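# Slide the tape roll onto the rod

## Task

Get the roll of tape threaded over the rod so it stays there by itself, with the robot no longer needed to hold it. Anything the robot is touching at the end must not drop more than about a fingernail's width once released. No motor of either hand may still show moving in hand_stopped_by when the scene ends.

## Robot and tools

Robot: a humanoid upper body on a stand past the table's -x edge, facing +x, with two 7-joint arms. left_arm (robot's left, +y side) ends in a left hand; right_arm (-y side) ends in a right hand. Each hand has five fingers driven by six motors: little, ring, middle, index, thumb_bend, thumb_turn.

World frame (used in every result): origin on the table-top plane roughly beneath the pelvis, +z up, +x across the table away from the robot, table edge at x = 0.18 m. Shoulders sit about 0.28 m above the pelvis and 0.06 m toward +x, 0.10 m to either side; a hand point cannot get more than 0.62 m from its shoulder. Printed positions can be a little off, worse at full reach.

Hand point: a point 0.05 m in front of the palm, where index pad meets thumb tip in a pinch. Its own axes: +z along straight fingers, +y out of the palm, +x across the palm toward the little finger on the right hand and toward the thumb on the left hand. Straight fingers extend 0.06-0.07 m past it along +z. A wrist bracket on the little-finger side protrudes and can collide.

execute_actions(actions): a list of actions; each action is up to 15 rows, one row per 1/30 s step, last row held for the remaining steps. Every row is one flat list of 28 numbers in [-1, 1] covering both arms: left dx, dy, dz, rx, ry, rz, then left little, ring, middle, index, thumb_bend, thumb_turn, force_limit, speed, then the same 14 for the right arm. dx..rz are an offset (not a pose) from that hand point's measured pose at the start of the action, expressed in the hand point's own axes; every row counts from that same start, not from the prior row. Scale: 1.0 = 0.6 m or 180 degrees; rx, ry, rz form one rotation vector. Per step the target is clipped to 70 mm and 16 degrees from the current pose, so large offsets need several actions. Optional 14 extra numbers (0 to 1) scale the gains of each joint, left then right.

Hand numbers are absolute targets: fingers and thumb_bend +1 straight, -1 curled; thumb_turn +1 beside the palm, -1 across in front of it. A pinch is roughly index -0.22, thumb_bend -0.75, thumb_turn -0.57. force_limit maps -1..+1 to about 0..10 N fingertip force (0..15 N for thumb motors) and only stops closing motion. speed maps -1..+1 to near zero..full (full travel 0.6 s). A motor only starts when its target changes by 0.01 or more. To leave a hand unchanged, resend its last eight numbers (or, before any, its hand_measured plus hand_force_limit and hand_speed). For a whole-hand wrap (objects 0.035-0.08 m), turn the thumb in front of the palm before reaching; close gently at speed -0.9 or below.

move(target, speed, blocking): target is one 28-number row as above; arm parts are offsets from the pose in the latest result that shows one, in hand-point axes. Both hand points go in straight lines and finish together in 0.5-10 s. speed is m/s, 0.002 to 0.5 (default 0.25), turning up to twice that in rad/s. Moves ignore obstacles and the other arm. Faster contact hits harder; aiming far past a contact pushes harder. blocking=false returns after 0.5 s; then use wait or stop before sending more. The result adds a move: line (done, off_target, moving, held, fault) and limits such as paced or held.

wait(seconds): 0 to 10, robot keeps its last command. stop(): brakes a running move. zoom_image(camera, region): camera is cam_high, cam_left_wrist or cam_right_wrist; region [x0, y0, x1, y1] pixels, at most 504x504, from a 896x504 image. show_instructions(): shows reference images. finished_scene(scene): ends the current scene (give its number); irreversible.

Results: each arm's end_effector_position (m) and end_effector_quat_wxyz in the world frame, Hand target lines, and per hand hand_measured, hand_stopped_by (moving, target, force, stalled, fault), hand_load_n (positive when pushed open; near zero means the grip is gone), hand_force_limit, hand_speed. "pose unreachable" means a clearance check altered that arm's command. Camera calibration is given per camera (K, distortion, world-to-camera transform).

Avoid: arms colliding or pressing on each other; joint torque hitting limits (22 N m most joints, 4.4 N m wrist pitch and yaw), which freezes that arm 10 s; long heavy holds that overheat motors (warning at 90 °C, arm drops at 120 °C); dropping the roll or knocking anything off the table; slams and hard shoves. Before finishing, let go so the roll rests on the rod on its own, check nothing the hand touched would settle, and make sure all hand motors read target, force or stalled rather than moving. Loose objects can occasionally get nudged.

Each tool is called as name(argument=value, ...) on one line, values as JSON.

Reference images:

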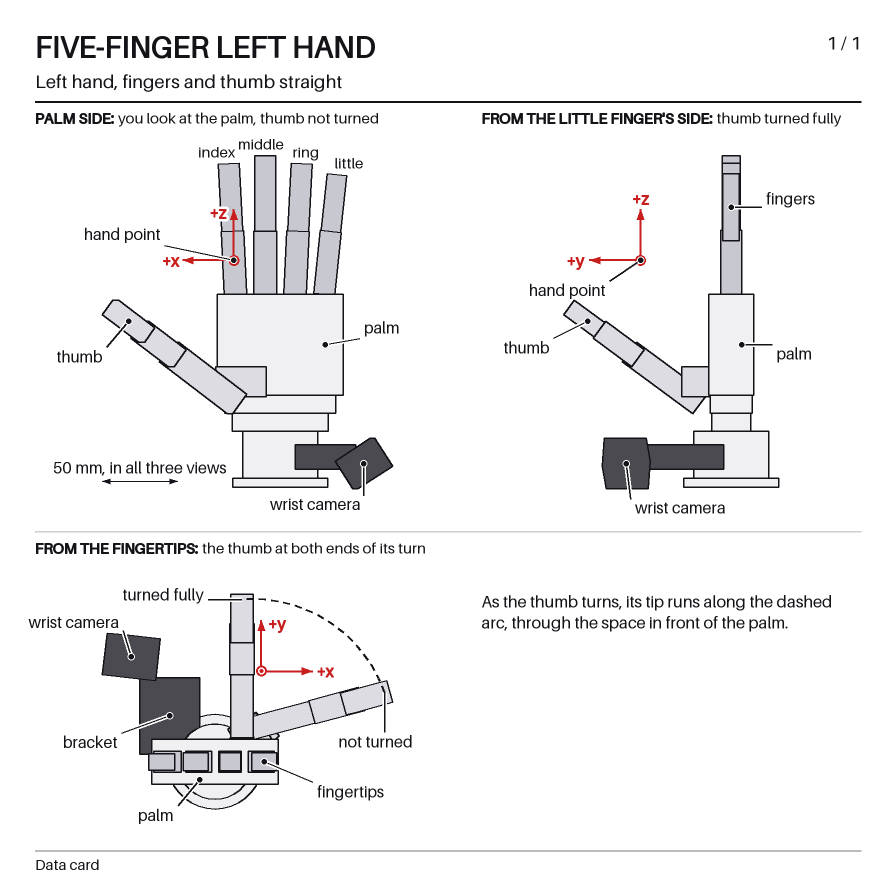

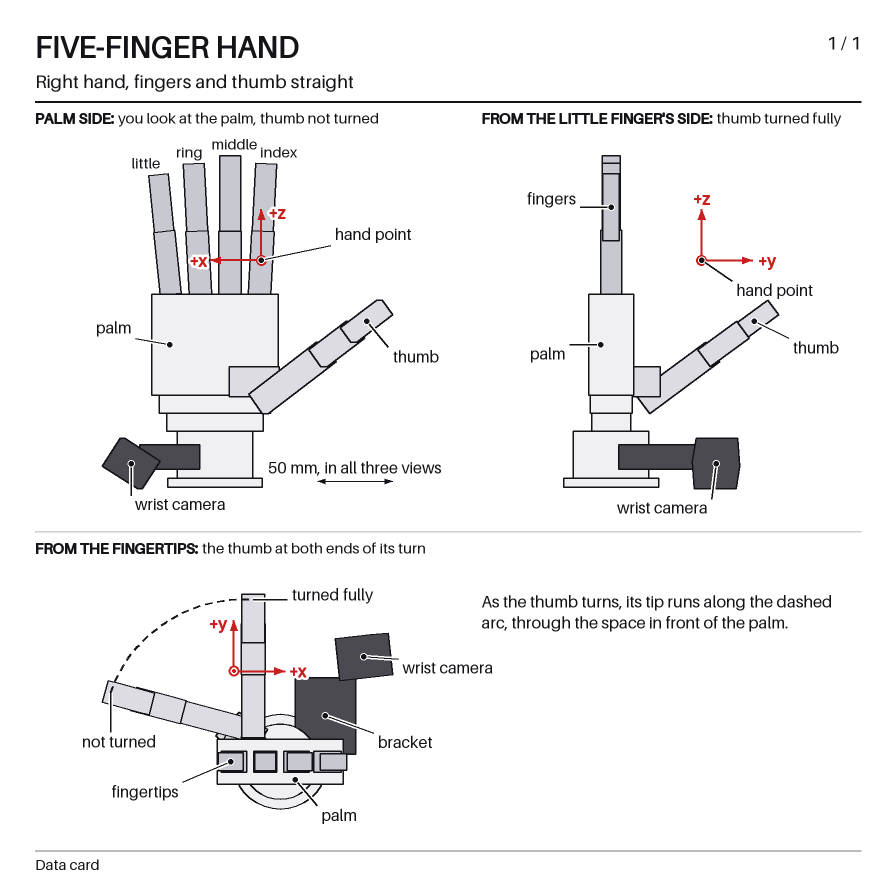

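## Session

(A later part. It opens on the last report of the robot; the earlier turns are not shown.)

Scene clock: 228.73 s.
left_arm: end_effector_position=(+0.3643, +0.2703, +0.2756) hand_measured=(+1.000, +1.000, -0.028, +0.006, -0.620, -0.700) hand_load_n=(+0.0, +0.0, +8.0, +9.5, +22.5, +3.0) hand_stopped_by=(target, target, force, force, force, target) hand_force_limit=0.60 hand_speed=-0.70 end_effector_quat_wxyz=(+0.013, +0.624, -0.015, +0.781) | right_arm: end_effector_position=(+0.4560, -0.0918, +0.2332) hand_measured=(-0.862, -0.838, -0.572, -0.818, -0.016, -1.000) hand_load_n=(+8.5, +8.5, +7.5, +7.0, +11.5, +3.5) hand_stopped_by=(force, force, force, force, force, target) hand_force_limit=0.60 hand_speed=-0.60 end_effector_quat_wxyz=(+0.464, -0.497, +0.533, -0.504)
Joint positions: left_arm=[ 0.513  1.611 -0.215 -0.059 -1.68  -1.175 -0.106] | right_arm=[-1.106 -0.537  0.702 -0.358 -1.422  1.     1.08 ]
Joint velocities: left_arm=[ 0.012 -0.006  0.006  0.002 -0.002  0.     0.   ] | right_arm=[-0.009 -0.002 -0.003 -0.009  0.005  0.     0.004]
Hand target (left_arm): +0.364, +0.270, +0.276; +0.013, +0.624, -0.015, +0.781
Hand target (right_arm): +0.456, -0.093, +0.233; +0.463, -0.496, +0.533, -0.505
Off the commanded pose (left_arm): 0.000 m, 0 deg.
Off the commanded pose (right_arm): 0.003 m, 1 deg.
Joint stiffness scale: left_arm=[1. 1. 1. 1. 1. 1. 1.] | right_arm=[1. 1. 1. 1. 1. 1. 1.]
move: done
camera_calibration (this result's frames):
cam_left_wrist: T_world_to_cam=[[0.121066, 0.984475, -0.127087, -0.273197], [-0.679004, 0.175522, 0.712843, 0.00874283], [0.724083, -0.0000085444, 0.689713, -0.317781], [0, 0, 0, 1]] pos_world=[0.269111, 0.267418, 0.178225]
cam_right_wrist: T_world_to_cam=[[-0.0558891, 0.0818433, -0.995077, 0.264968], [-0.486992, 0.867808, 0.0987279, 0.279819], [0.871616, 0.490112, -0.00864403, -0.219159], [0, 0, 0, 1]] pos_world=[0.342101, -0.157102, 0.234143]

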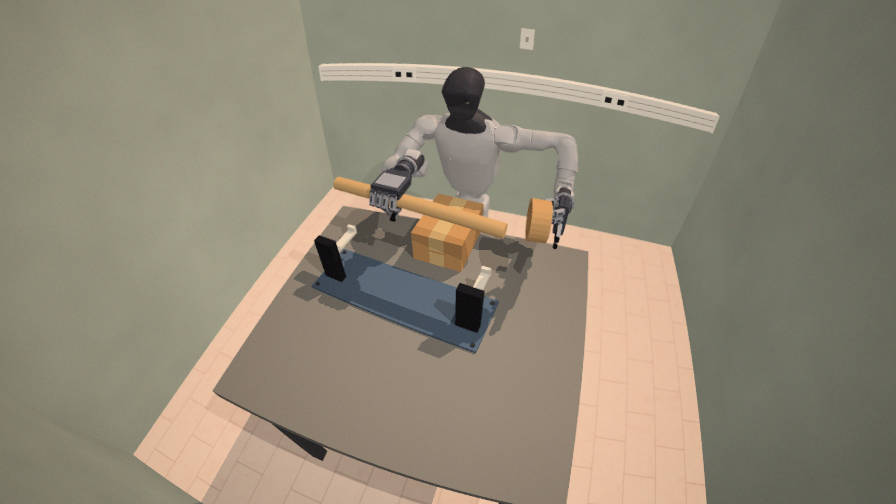

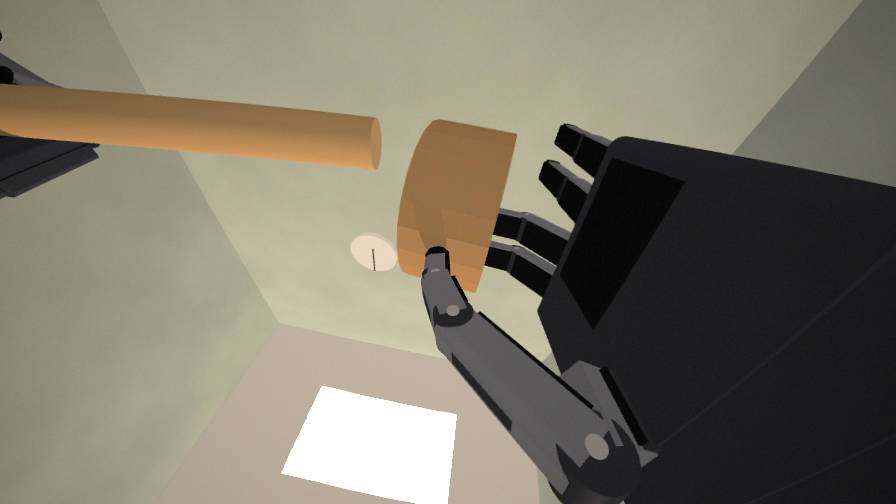

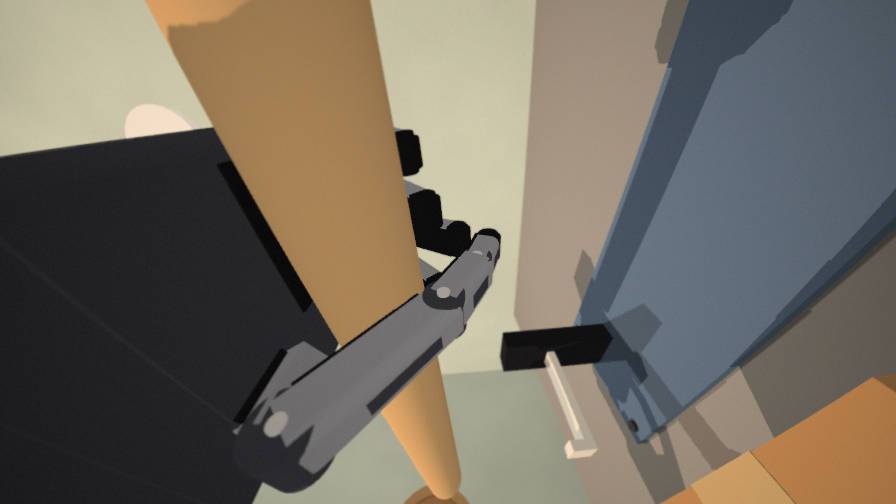

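move(target=[0,0,0,0,0,0,1,1,-0.5,-0.5,-0.7,-0.7,0.6,-0.7, 0,0,0.017,0,-0.044,0.026,-1,-1,-1,-1,-0.8,-1,0.6,-0.6], speed=0.08)

zoom_image(camera="cam_high", region=[430, 150, 600, 270])

Scene clock: 246.13 s.
left_arm: end_effector_position=(+0.3643, +0.2703, +0.2756) hand_measured=(+1.000, +1.000, -0.028, +0.006, -0.620, -0.700) hand_load_n=(+0.0, +0.0, +8.0, +9.5, +22.5, +3.0) hand_stopped_by=(target, target, force, force, force, target) hand_force_limit=0.60 hand_speed=-0.70 end_effector_quat_wxyz=(+0.013, +0.624, -0.015, +0.781) | right_arm: end_effector_position=(+0.4656, -0.0914, +0.2353) hand_measured=(-0.862, -0.838, -0.572, -0.818, -0.016, -1.000) hand_load_n=(+8.5, +8.5, +7.5, +7.0, +11.5, +3.5) hand_stopped_by=(force, force, force, force, force, target) hand_force_limit=0.60 hand_speed=-0.60 end_effector_quat_wxyz=(+0.525, -0.506, +0.516, -0.449)
Joint positions: left_arm=[ 0.513  1.611 -0.215 -0.059 -1.68  -1.175 -0.106] | right_arm=[-1.006 -0.59   0.496 -0.365 -1.049  0.786  0.796]
Joint velocities: left_arm=[ 0.     0.002  0.014 -0.014  0.     0.     0.   ] | right_arm=[ 0.     0.002 -0.009  0.009 -0.003 -0.024 -0.004]
Hand target (left_arm): +0.364, +0.270, +0.276; +0.013, +0.624, -0.015, +0.781
Hand target (right_arm): +0.466, -0.092, +0.234; +0.524, -0.507, +0.517, -0.448
Off the commanded pose (left_arm): 0.000 m, 0 deg.
Off the commanded pose (right_arm): 0.003 m, 1 deg.
Joint stiffness scale: left_arm=[1. 1. 1. 1. 1. 1. 1.] | right_arm=[1. 1. 1. 1. 1. 1. 1.]
move: done
camera_calibration (this result's frames):
cam_left_wrist: T_world_to_cam=[[0.121066, 0.984475, -0.127087, -0.273197], [-0.679004, 0.175523, 0.712843, 0.00874271], [0.724084, -0.0000088283, 0.689712, -0.317781], [0, 0, 0, 1]] pos_world=[0.269111, 0.267418, 0.178225]
cam_right_wrist: T_world_to_cam=[[-0.0580156, 0.166226, -0.98438, 0.273766], [-0.603164, 0.779887, 0.167243, 0.31389], [0.795505, 0.603445, 0.0550157, -0.196779], [0, 0, 0, 1]] pos_world=[0.361748, -0.171561, 0.22782]

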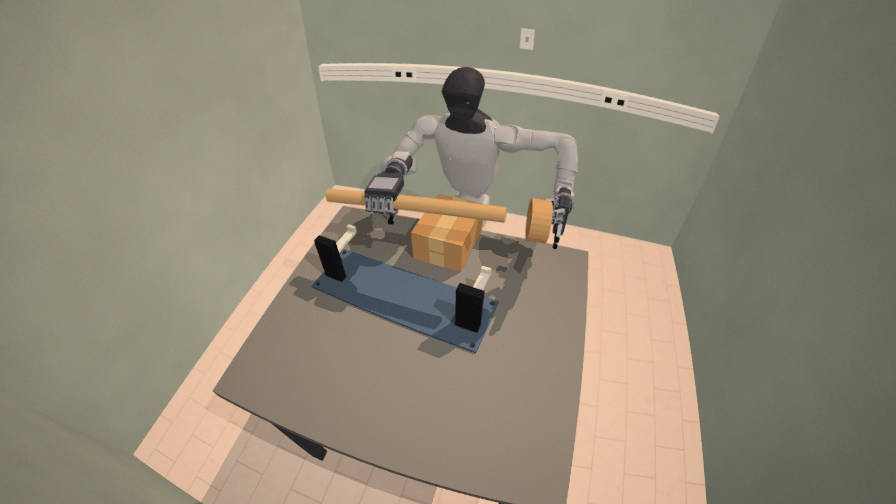

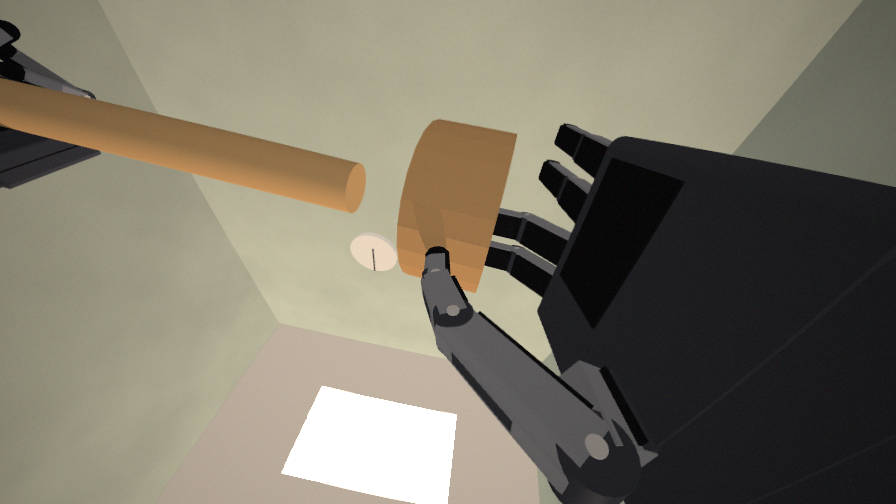

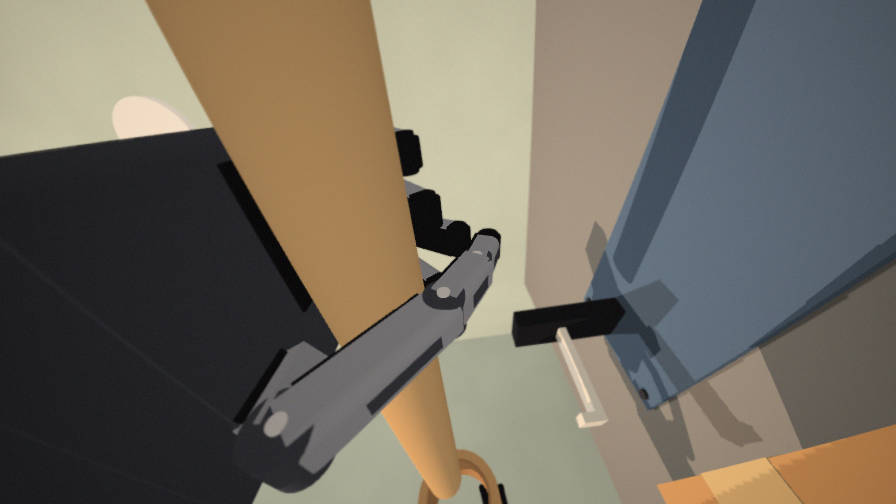

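Region (430, 150, 600, 270) of cam_high's 896x504 image, scaled by 2.965, with more detail than that image has; it fills the top 356 rows of this view, and the rest is white.

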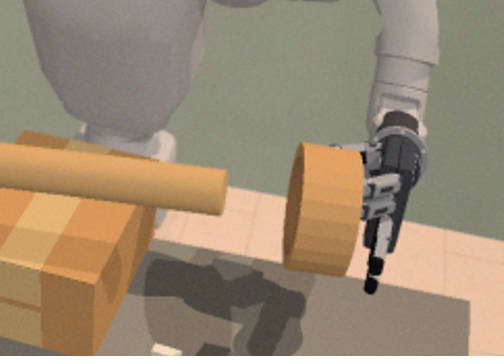

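move(target=[0,0,0,0,0,0,1,1,-0.5,-0.5,-0.7,-0.7,0.6,-0.7, -0.07,0,0.012,0,0,0,-1,-1,-1,-1,-0.8,-1,0.6,-0.6], speed=0.05)

zoom_image(camera="cam_right_wrist", region=[360, 404, 560, 504])

Scene clock: 254.37 s.
left_arm: end_effector_position=(+0.3643, +0.2703, +0.2756) hand_measured=(+1.000, +1.000, -0.028, +0.006, -0.620, -0.700) hand_load_n=(+0.0, +0.0, +8.0, +9.5, +22.5, +3.0) hand_stopped_by=(target, target, force, force, force, target) hand_force_limit=0.60 hand_speed=-0.70 end_effector_quat_wxyz=(+0.013, +0.624, -0.015, +0.781) | right_arm: end_effector_position=(+0.4701, -0.0478, +0.2374) hand_measured=(-0.862, -0.838, -0.572, -0.818, -0.016, -1.000) hand_load_n=(+8.5, +8.5, +7.5, +7.0, +11.5, +3.5) hand_stopped_by=(force, force, force, force, force, target) hand_force_limit=0.60 hand_speed=-0.60 end_effector_quat_wxyz=(+0.524, -0.509, +0.516, -0.447)
Joint positions: left_arm=[ 0.513  1.611 -0.215 -0.059 -1.68  -1.175 -0.106] | right_arm=[-1.133 -0.441  0.643 -0.269 -1.181  0.904  0.857]
Joint velocities: left_arm=[ 0.006 -0.012  0.005  0.006  0.     0.     0.   ] | right_arm=[ 0.009 -0.005  0.     0.006 -0.011  0.006  0.   ]
Hand target (left_arm): +0.364, +0.270, +0.276; +0.013, +0.624, -0.015, +0.781
Hand target (right_arm): +0.470, -0.049, +0.238; +0.523, -0.509, +0.516, -0.449
Off the commanded pose (left_arm): 0.000 m, 0 deg.
Off the commanded pose (right_arm): 0.002 m, 0 deg.
Joint stiffness scale: left_arm=[1. 1. 1. 1. 1. 1. 1.] | right_arm=[1. 1. 1. 1. 1. 1. 1.]
move: done
camera_calibration (this result's frames):
cam_left_wrist: T_world_to_cam=[[0.121066, 0.984475, -0.127087, -0.273197], [-0.679004, 0.175523, 0.712843, 0.00874272], [0.724083, -0.000008714, 0.689712, -0.317781], [0, 0, 0, 1]] pos_world=[0.269111, 0.267418, 0.178225]
cam_right_wrist: T_world_to_cam=[[-0.063538, 0.164686, -0.984297, 0.271332], [-0.60659, 0.776816, 0.169128, 0.283259], [0.792471, 0.607811, 0.0505396, -0.22411], [0, 0, 0, 1]] pos_world=[0.366663, -0.128508, 0.230491]

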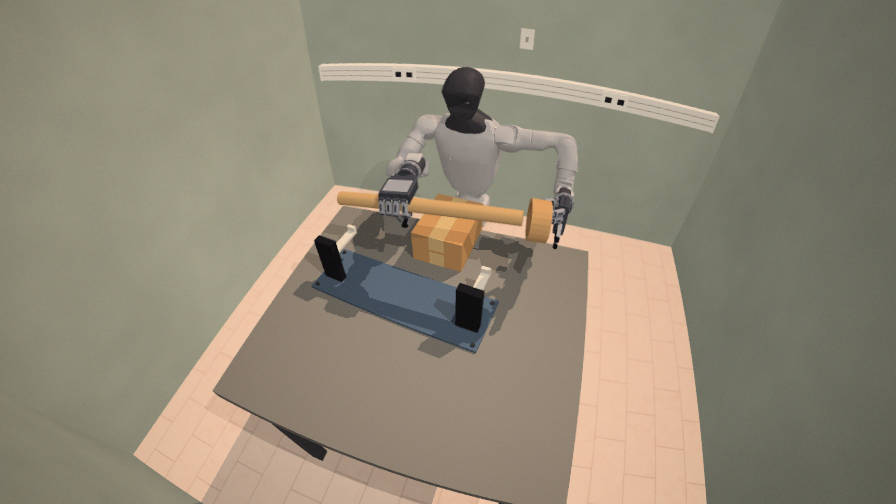

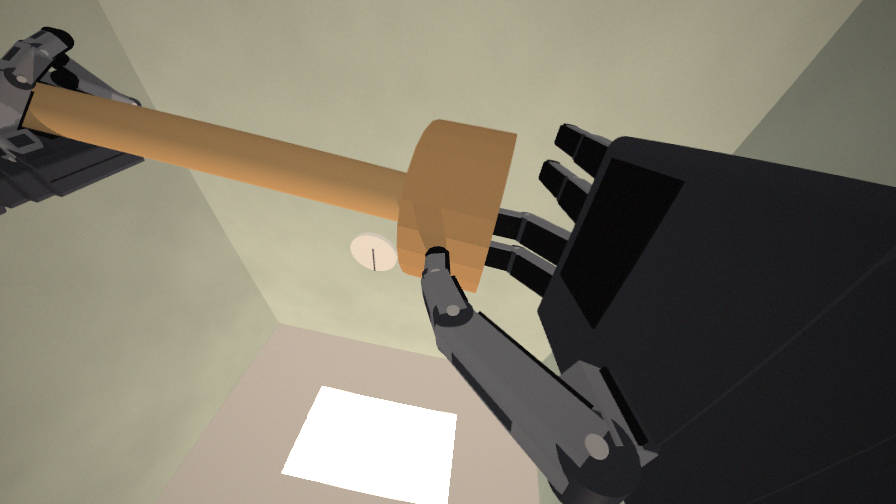

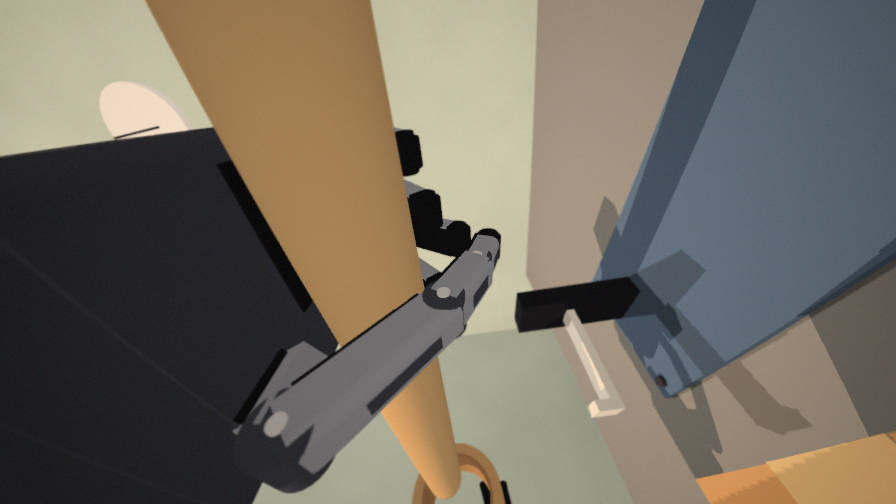

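Region (360, 404, 560, 504) of cam_right_wrist's 896x504 image, scaled by 2.520, with more detail than that image has.

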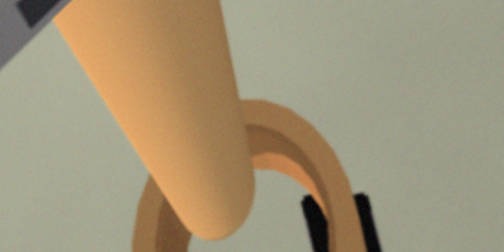

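move(target=[0,0,0,0,0,0,1,1,-0.5,-0.5,-0.7,-0.7,0.6,-0.7, 0,0.013,-0.007,0,0,0,-1,-1,-1,-1,-0.8,-1,0.6,-0.6], speed=0.05)

move(target=[0,0,0,0,0,0,1,1,-0.5,-0.5,-0.7,-0.7,0.6,-0.7, -0.075,0,0,0,0,0,-1,-1,-1,-1,-0.8,-1,0.6,-0.6], speed=0.03)

zoom_image(camera="cam_right_wrist", region=[360, 404, 560, 504])

Scene clock: 265.30 s.
left_arm: end_effector_position=(+0.3643, +0.2703, +0.2756) hand_measured=(+1.000, +1.000, -0.028, +0.006, -0.620, -0.700) hand_load_n=(+0.0, +0.0, +8.0, +9.5, +22.5, +3.0) hand_stopped_by=(target, target, force, force, force, target) hand_force_limit=0.60 hand_speed=-0.70 end_effector_quat_wxyz=(+0.013, +0.624, -0.015, +0.781) | right_arm: end_effector_position=(+0.4659, -0.0476, +0.2290) hand_measured=(-0.862, -0.838, -0.572, -0.818, -0.016, -1.000) hand_load_n=(+8.5, +8.5, +7.5, +7.0, +11.5, +3.5) hand_stopped_by=(force, force, force, force, force, target) hand_force_limit=0.60 hand_speed=-0.60 end_effector_quat_wxyz=(+0.523, -0.510, +0.517, -0.445)
Joint positions: left_arm=[ 0.513  1.611 -0.215 -0.059 -1.68  -1.175 -0.106] | right_arm=[-1.099 -0.441  0.657 -0.292 -1.194  0.916  0.849]
Joint velocities: left_arm=[-0.006  0.     0.     0.     0.003  0.     0.   ] | right_arm=[ 0.002  0.003  0.008 -0.005 -0.008  0.002 -0.005]
Hand target (left_arm): +0.364, +0.270, +0.276; +0.013, +0.624, -0.015, +0.781
Hand target (right_arm): +0.466, -0.048, +0.230; +0.524, -0.509, +0.516, -0.447
Off the commanded pose (left_arm): 0.000 m, 0 deg.
Off the commanded pose (right_arm): 0.001 m, 0 deg.
Joint stiffness scale: left_arm=[1. 1. 1. 1. 1. 1. 1.] | right_arm=[1. 1. 1. 1. 1. 1. 1.]
move: done
camera_calibration (this result's frames):
cam_left_wrist: T_world_to_cam=[[0.121066, 0.984475, -0.127087, -0.273197], [-0.679004, 0.175523, 0.712843, 0.00874275], [0.724083, -0.0000087891, 0.689712, -0.317781], [0, 0, 0, 1]] pos_world=[0.269111, 0.267418, 0.178225]
cam_right_wrist: T_world_to_cam=[[-0.0691468, 0.165172, -0.983838, 0.265325], [-0.606188, 0.776293, 0.172932, 0.280894], [0.79231, 0.608349, 0.0464469, -0.219505], [0, 0, 0, 1]] pos_world=[0.362537, -0.128344, 0.222656]

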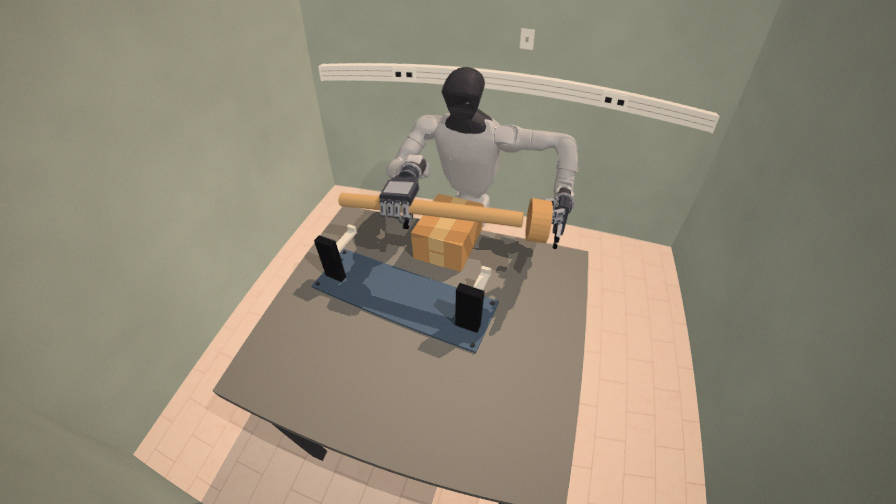

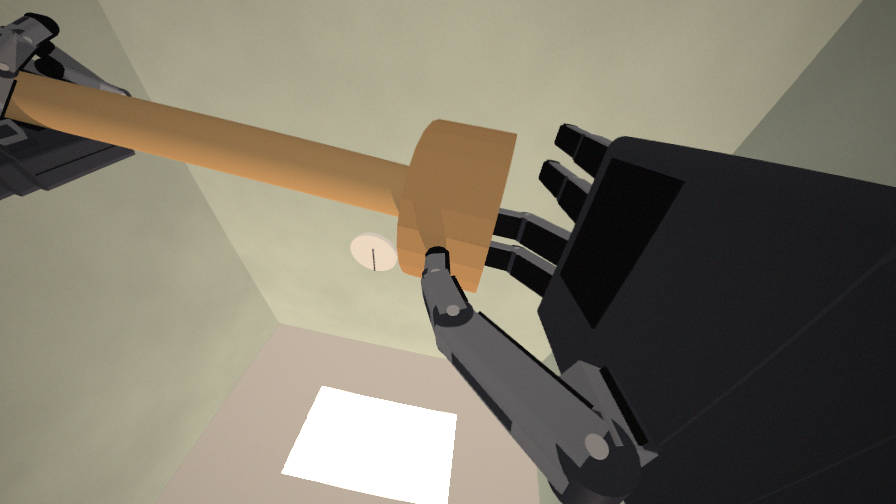

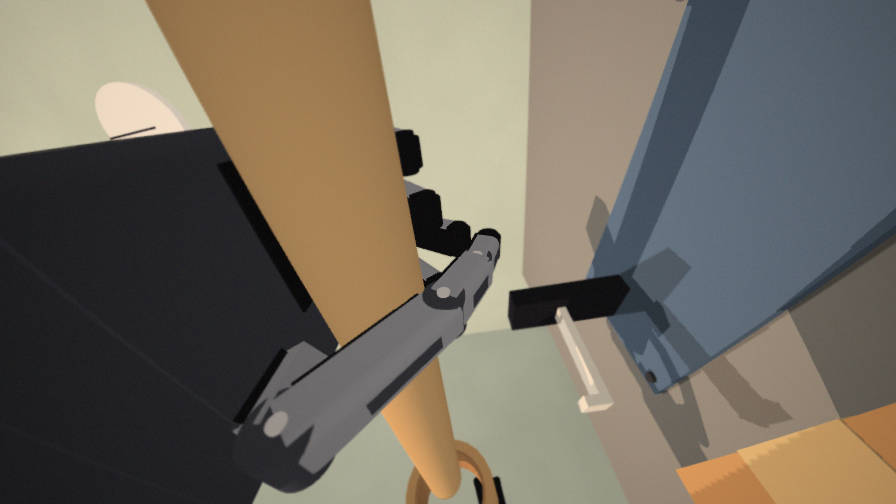

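Scene clock: 267.07 s.
left_arm: end_effector_position=(+0.3643, +0.2703, +0.2756) hand_measured=(+1.000, +1.000, -0.028, +0.006, -0.620, -0.700) hand_load_n=(+0.0, +0.0, +8.0, +9.5, +22.5, +3.0) hand_stopped_by=(target, target, force, force, force, target) hand_force_limit=0.60 hand_speed=-0.70 end_effector_quat_wxyz=(+0.013, +0.624, -0.015, +0.781) | right_arm: end_effector_position=(+0.4628, -0.0020, +0.2313) hand_measured=(-0.862, -0.838, -0.572, -0.818, -0.016, -1.000) hand_load_n=(+8.5, +8.5, +7.5, +7.0, +11.5, +3.5) hand_stopped_by=(force, force, force, force, force, target) hand_force_limit=0.60 hand_speed=-0.60 end_effector_quat_wxyz=(+0.522, -0.513, +0.517, -0.443)
Joint positions: left_arm=[ 0.513  1.611 -0.215 -0.059 -1.68  -1.175 -0.106] | right_arm=[-1.215 -0.276  0.789 -0.174 -1.327  1.038  0.925]
Joint velocities: left_arm=[ 0.005  0.002 -0.006  0.003  0.012  0.     0.   ] | right_arm=[ 0.     0.002  0.003  0.005 -0.003  0.007  0.001]
Hand target (left_arm): +0.364, +0.270, +0.276; +0.013, +0.624, -0.015, +0.781
Hand target (right_arm): +0.463, -0.002, +0.232; +0.521, -0.513, +0.517, -0.445
Off the commanded pose (left_arm): 0.000 m, 0 deg.
Off the commanded pose (right_arm): 0.002 m, 0 deg.
Joint stiffness scale: left_arm=[1. 1. 1. 1. 1. 1. 1.] | right_arm=[1. 1. 1. 1. 1. 1. 1.]
move: done
camera_calibration (this result's frames):
cam_left_wrist: T_world_to_cam=[[0.121066, 0.984475, -0.127087, -0.273197], [-0.679004, 0.175523, 0.712843, 0.00874273], [0.724083, -0.0000088788, 0.689712, -0.317781], [0, 0, 0, 1]] pos_world=[0.269111, 0.267418, 0.178225]
cam_right_wrist: T_world_to_cam=[[-0.0751974, 0.162471, -0.983844, 0.262628], [-0.608296, 0.774321, 0.174364, 0.243853], [0.79014, 0.61158, 0.0406034, -0.242535], [0, 0, 0, 1]] pos_world=[0.359721, -0.0831607, 0.225714]

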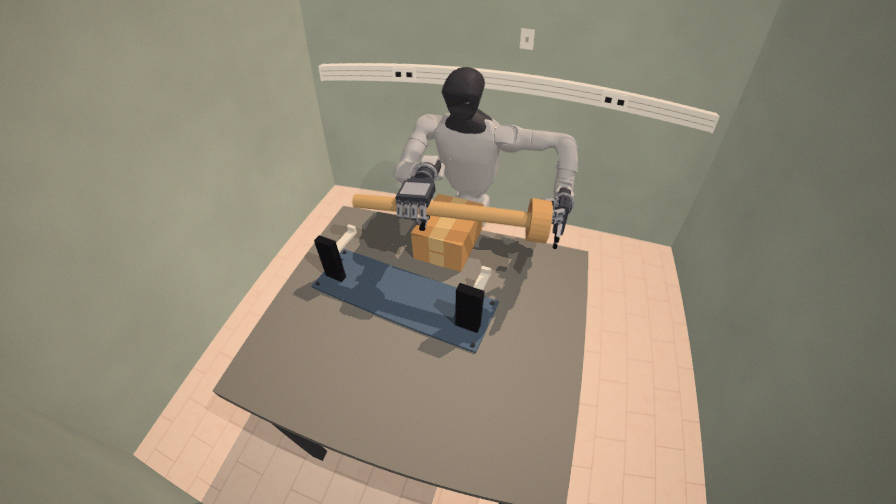

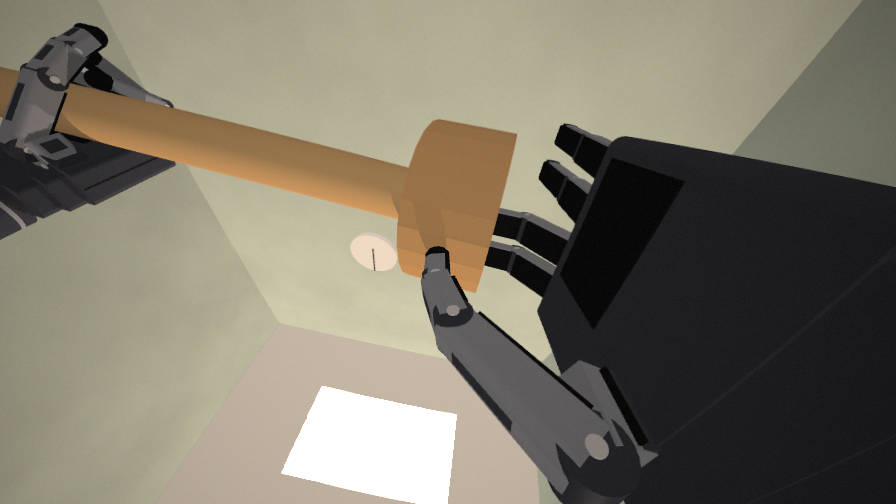

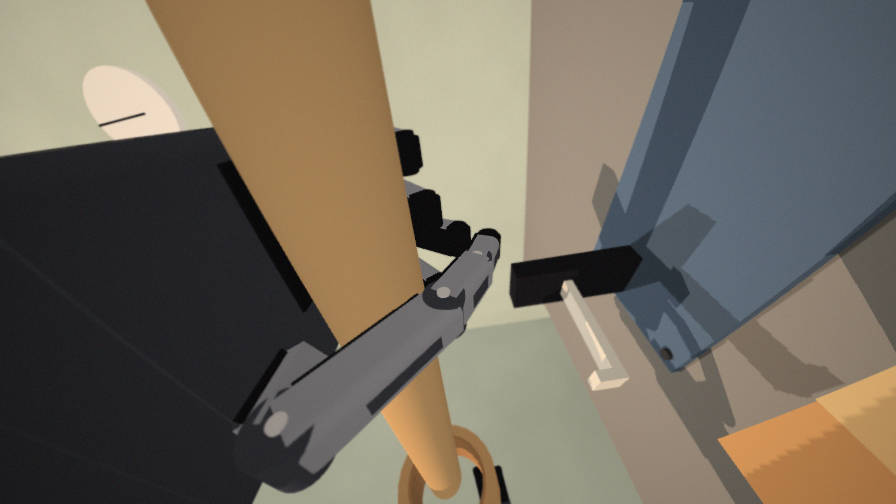

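Region (360, 404, 560, 504) of cam_right_wrist's 896x504 image, scaled by 2.520, with more detail than that image has.

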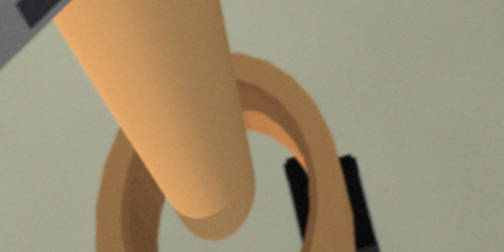

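move(target=[0,0,0,0,0,0,1,1,-0.5,-0.5,-0.7,-0.7,0.6,-0.7, -0.075,-0.007,0.004,0,0,0,-1,-1,-1,-1,-0.8,-1,0.6,-0.6], speed=0.03)

zoom_image(camera="cam_high", region=[430, 150, 600, 270])

Scene clock: 275.93 s.
left_arm: end_effector_position=(+0.3643, +0.2703, +0.2756) hand_measured=(+1.000, +1.000, -0.028, +0.006, -0.620, -0.700) hand_load_n=(+0.0, +0.0, +8.0, +9.5, +22.5, +3.0) hand_stopped_by=(target, target, force, force, force, target) hand_force_limit=0.60 hand_speed=-0.70 end_effector_quat_wxyz=(+0.013, +0.624, -0.015, +0.781) | right_arm: end_effector_position=(+0.4616, +0.0439, +0.2372) hand_measured=(-0.862, -0.838, -0.572, -0.818, -0.016, -1.000) hand_load_n=(+8.5, +8.5, +7.5, +7.0, +11.5, +3.5) hand_stopped_by=(force, force, force, force, force, target) hand_force_limit=0.60 hand_speed=-0.60 end_effector_quat_wxyz=(+0.521, -0.517, +0.517, -0.440)
Joint positions: left_arm=[ 0.513  1.611 -0.215 -0.059 -1.68  -1.175 -0.106] | right_arm=[-1.339 -0.093  0.857  0.016 -1.381  1.114  0.952]
Joint velocities: left_arm=[-0.002 -0.014 -0.012  0.     0.015  0.     0.   ] | right_arm=[ 0.002 -0.005 -0.005 -0.002  0.005  0.001  0.   ]
Hand target (left_arm): +0.364, +0.270, +0.276; +0.013, +0.624, -0.015, +0.781
Hand target (right_arm): +0.462, +0.043, +0.238; +0.521, -0.515, +0.517, -0.443
Off the commanded pose (left_arm): 0.000 m, 0 deg.
Off the commanded pose (right_arm): 0.002 m, 1 deg.
Joint stiffness scale: left_arm=[1. 1. 1. 1. 1. 1. 1.] | right_arm=[1. 1. 1. 1. 1. 1. 1.]
move: done
camera_calibration (this result's frames):
cam_left_wrist: T_world_to_cam=[[0.121066, 0.984475, -0.127087, -0.273197], [-0.679004, 0.175522, 0.712843, 0.00874282], [0.724083, -0.0000086602, 0.689712, -0.317781], [0, 0, 0, 1]] pos_world=[0.269111, 0.267418, 0.178225]
cam_right_wrist: T_world_to_cam=[[-0.0835448, 0.159428, -0.983668, 0.264785], [-0.611859, 0.770928, 0.176914, 0.20779], [0.786543, 0.616646, 0.0331401, -0.266649], [0, 0, 0, 1]] pos_world=[0.35899, -0.0379771, 0.232536]

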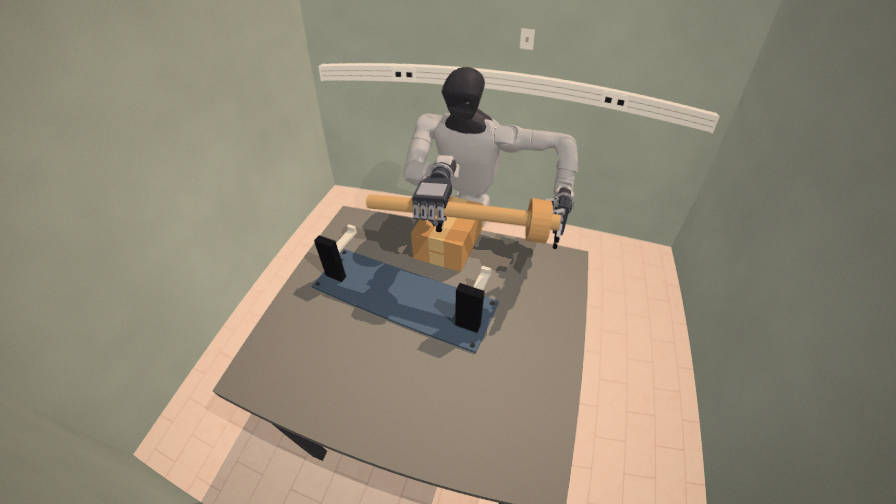

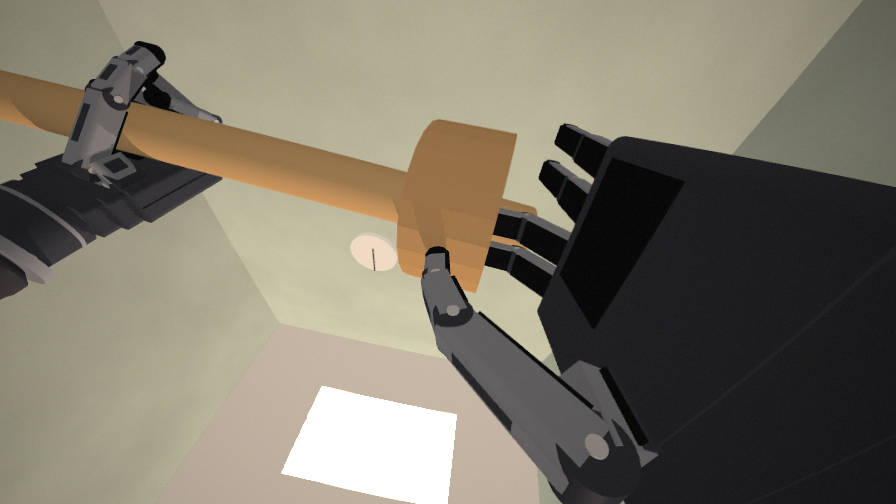

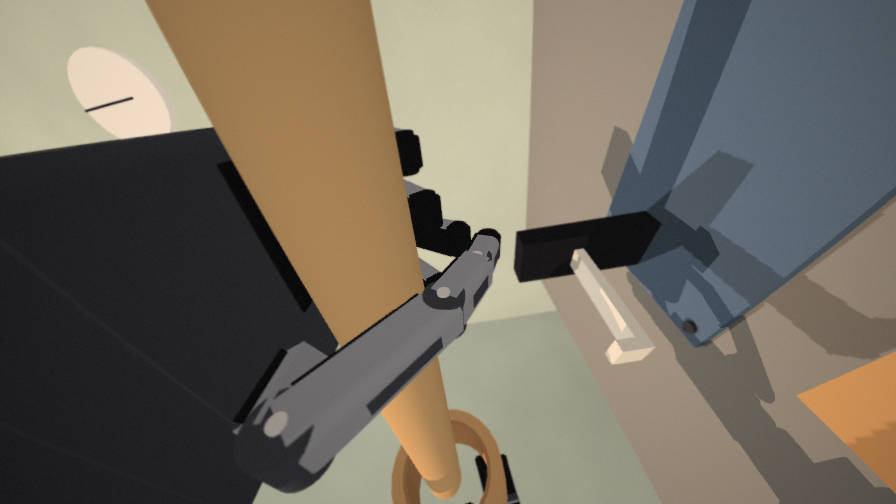

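Region (430, 150, 600, 270) of cam_high's 896x504 image, scaled by 2.965, with more detail than that image has; it fills the top 356 rows of this view, and the rest is white.

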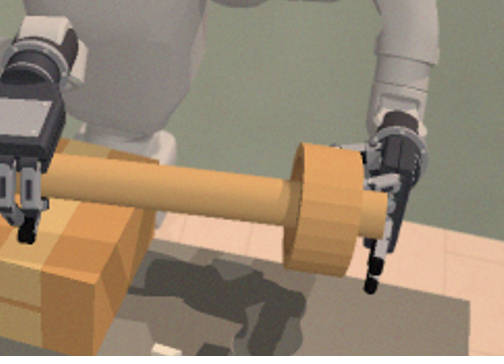

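move(target=[-0.008,0.065,0.004,0,0,0,1,1,-0.5,-0.5,-0.7,-0.7,0.6,-0.7, 0,0,0,0,0,0,-1,-1,-1,-1,-0.8,-1,0.6,-0.6], speed=0.025)

zoom_image(camera="cam_high", region=[430, 150, 600, 270])

Scene clock: 285.47 s.
left_arm: end_effector_position=(+0.3654, +0.2323, +0.2713) hand_measured=(+1.000, +1.000, -0.028, +0.006, -0.620, -0.700) hand_load_n=(+0.0, +0.0, +8.0, +9.5, +22.5, +3.0) hand_stopped_by=(target, target, force, force, force, target) hand_force_limit=0.60 hand_speed=-0.70 end_effector_quat_wxyz=(+0.012, +0.624, -0.015, +0.781) | right_arm: end_effector_position=(+0.4616, +0.0440, +0.2371) hand_measured=(-0.862, -0.838, -0.572, -0.818, -0.016, -1.000) hand_load_n=(+8.5, +8.5, +7.5, +7.0, +11.5, +3.5) hand_stopped_by=(force, force, force, force, force, target) hand_force_limit=0.60 hand_speed=-0.60 end_effector_quat_wxyz=(+0.521, -0.518, +0.516, -0.440)
Joint positions: left_arm=[ 0.435  1.6   -0.276 -0.19  -1.323 -1.149  0.279] | right_arm=[-1.339 -0.093  0.857  0.016 -1.381  1.112  0.952]
Joint velocities: left_arm=[-0.011  0.    -0.003  0.008  0.017  0.003  0.008] | right_arm=[ 0.017 -0.002 -0.006  0.008  0.011  0.     0.   ]
Hand target (left_arm): +0.365, +0.232, +0.270; +0.013, +0.625, -0.015, +0.780
Hand target (right_arm): +0.462, +0.044, +0.237; +0.521, -0.517, +0.517, -0.440
Off the commanded pose (left_arm): 0.001 m, 0 deg.
Off the commanded pose (right_arm): 0.000 m, 0 deg.
Joint stiffness scale: left_arm=[1. 1. 1. 1. 1. 1. 1.] | right_arm=[1. 1. 1. 1. 1. 1. 1.]
move: done
camera_calibration (this result's frames):
cam_left_wrist: T_world_to_cam=[[0.118921, 0.984818, -0.12646, -0.23594], [-0.679491, 0.173589, 0.712853, 0.0197706], [0.723982, 0.00115561, 0.689818, -0.315889], [0, 0, 0, 1]] pos_world=[0.27019, 0.229291, 0.173975]
cam_right_wrist: T_world_to_cam=[[-0.0835502, 0.158293, -0.983851, 0.264814], [-0.612517, 0.770615, 0.176001, 0.208194], [0.78603, 0.61733, 0.0325718, -0.266367], [0, 0, 0, 1]] pos_world=[0.35902, -0.0379195, 0.232571]

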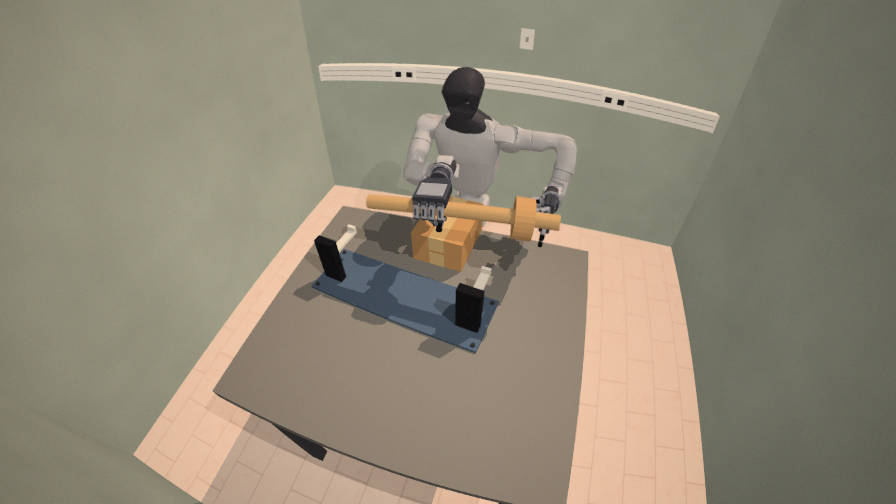

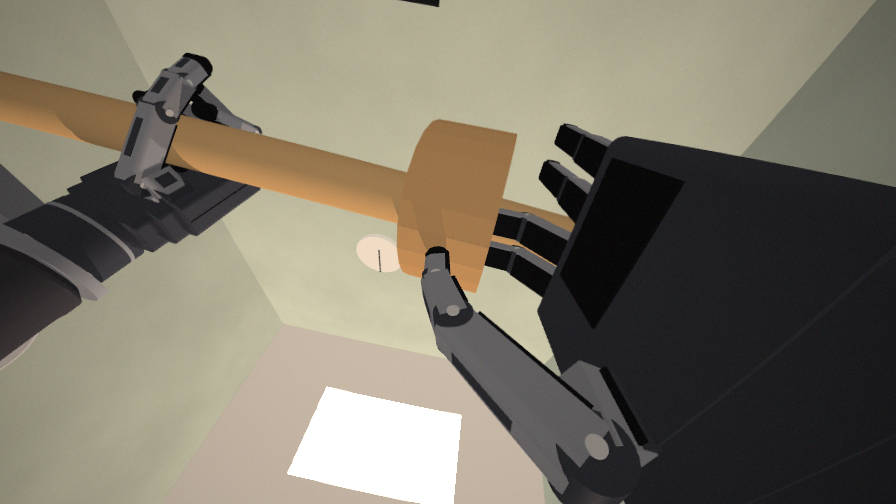

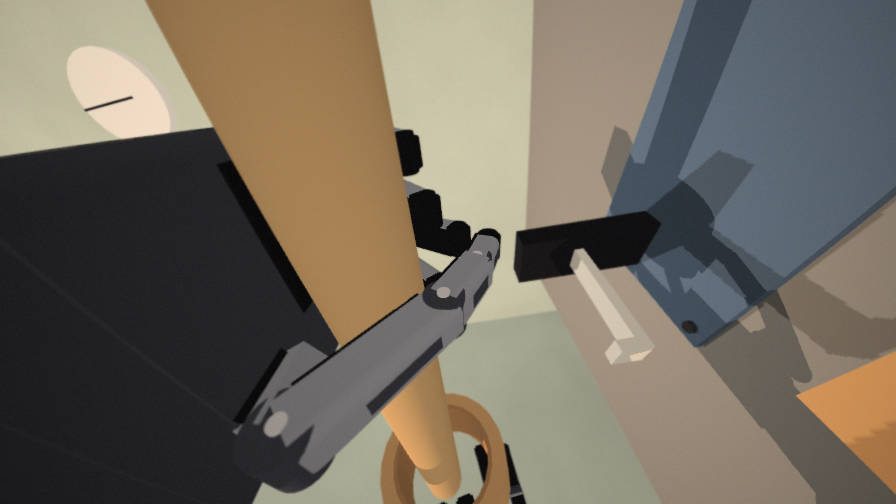

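Region (430, 150, 600, 270) of cam_high's 896x504 image, scaled by 2.965, with more detail than that image has; it fills the top 356 rows of this view, and the rest is white.

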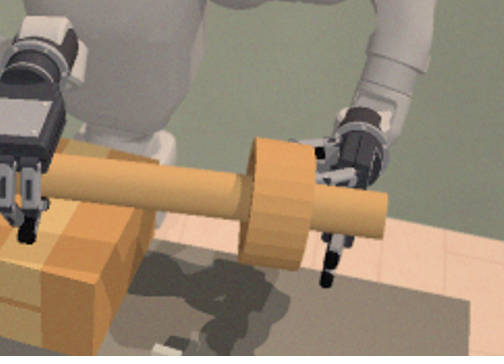

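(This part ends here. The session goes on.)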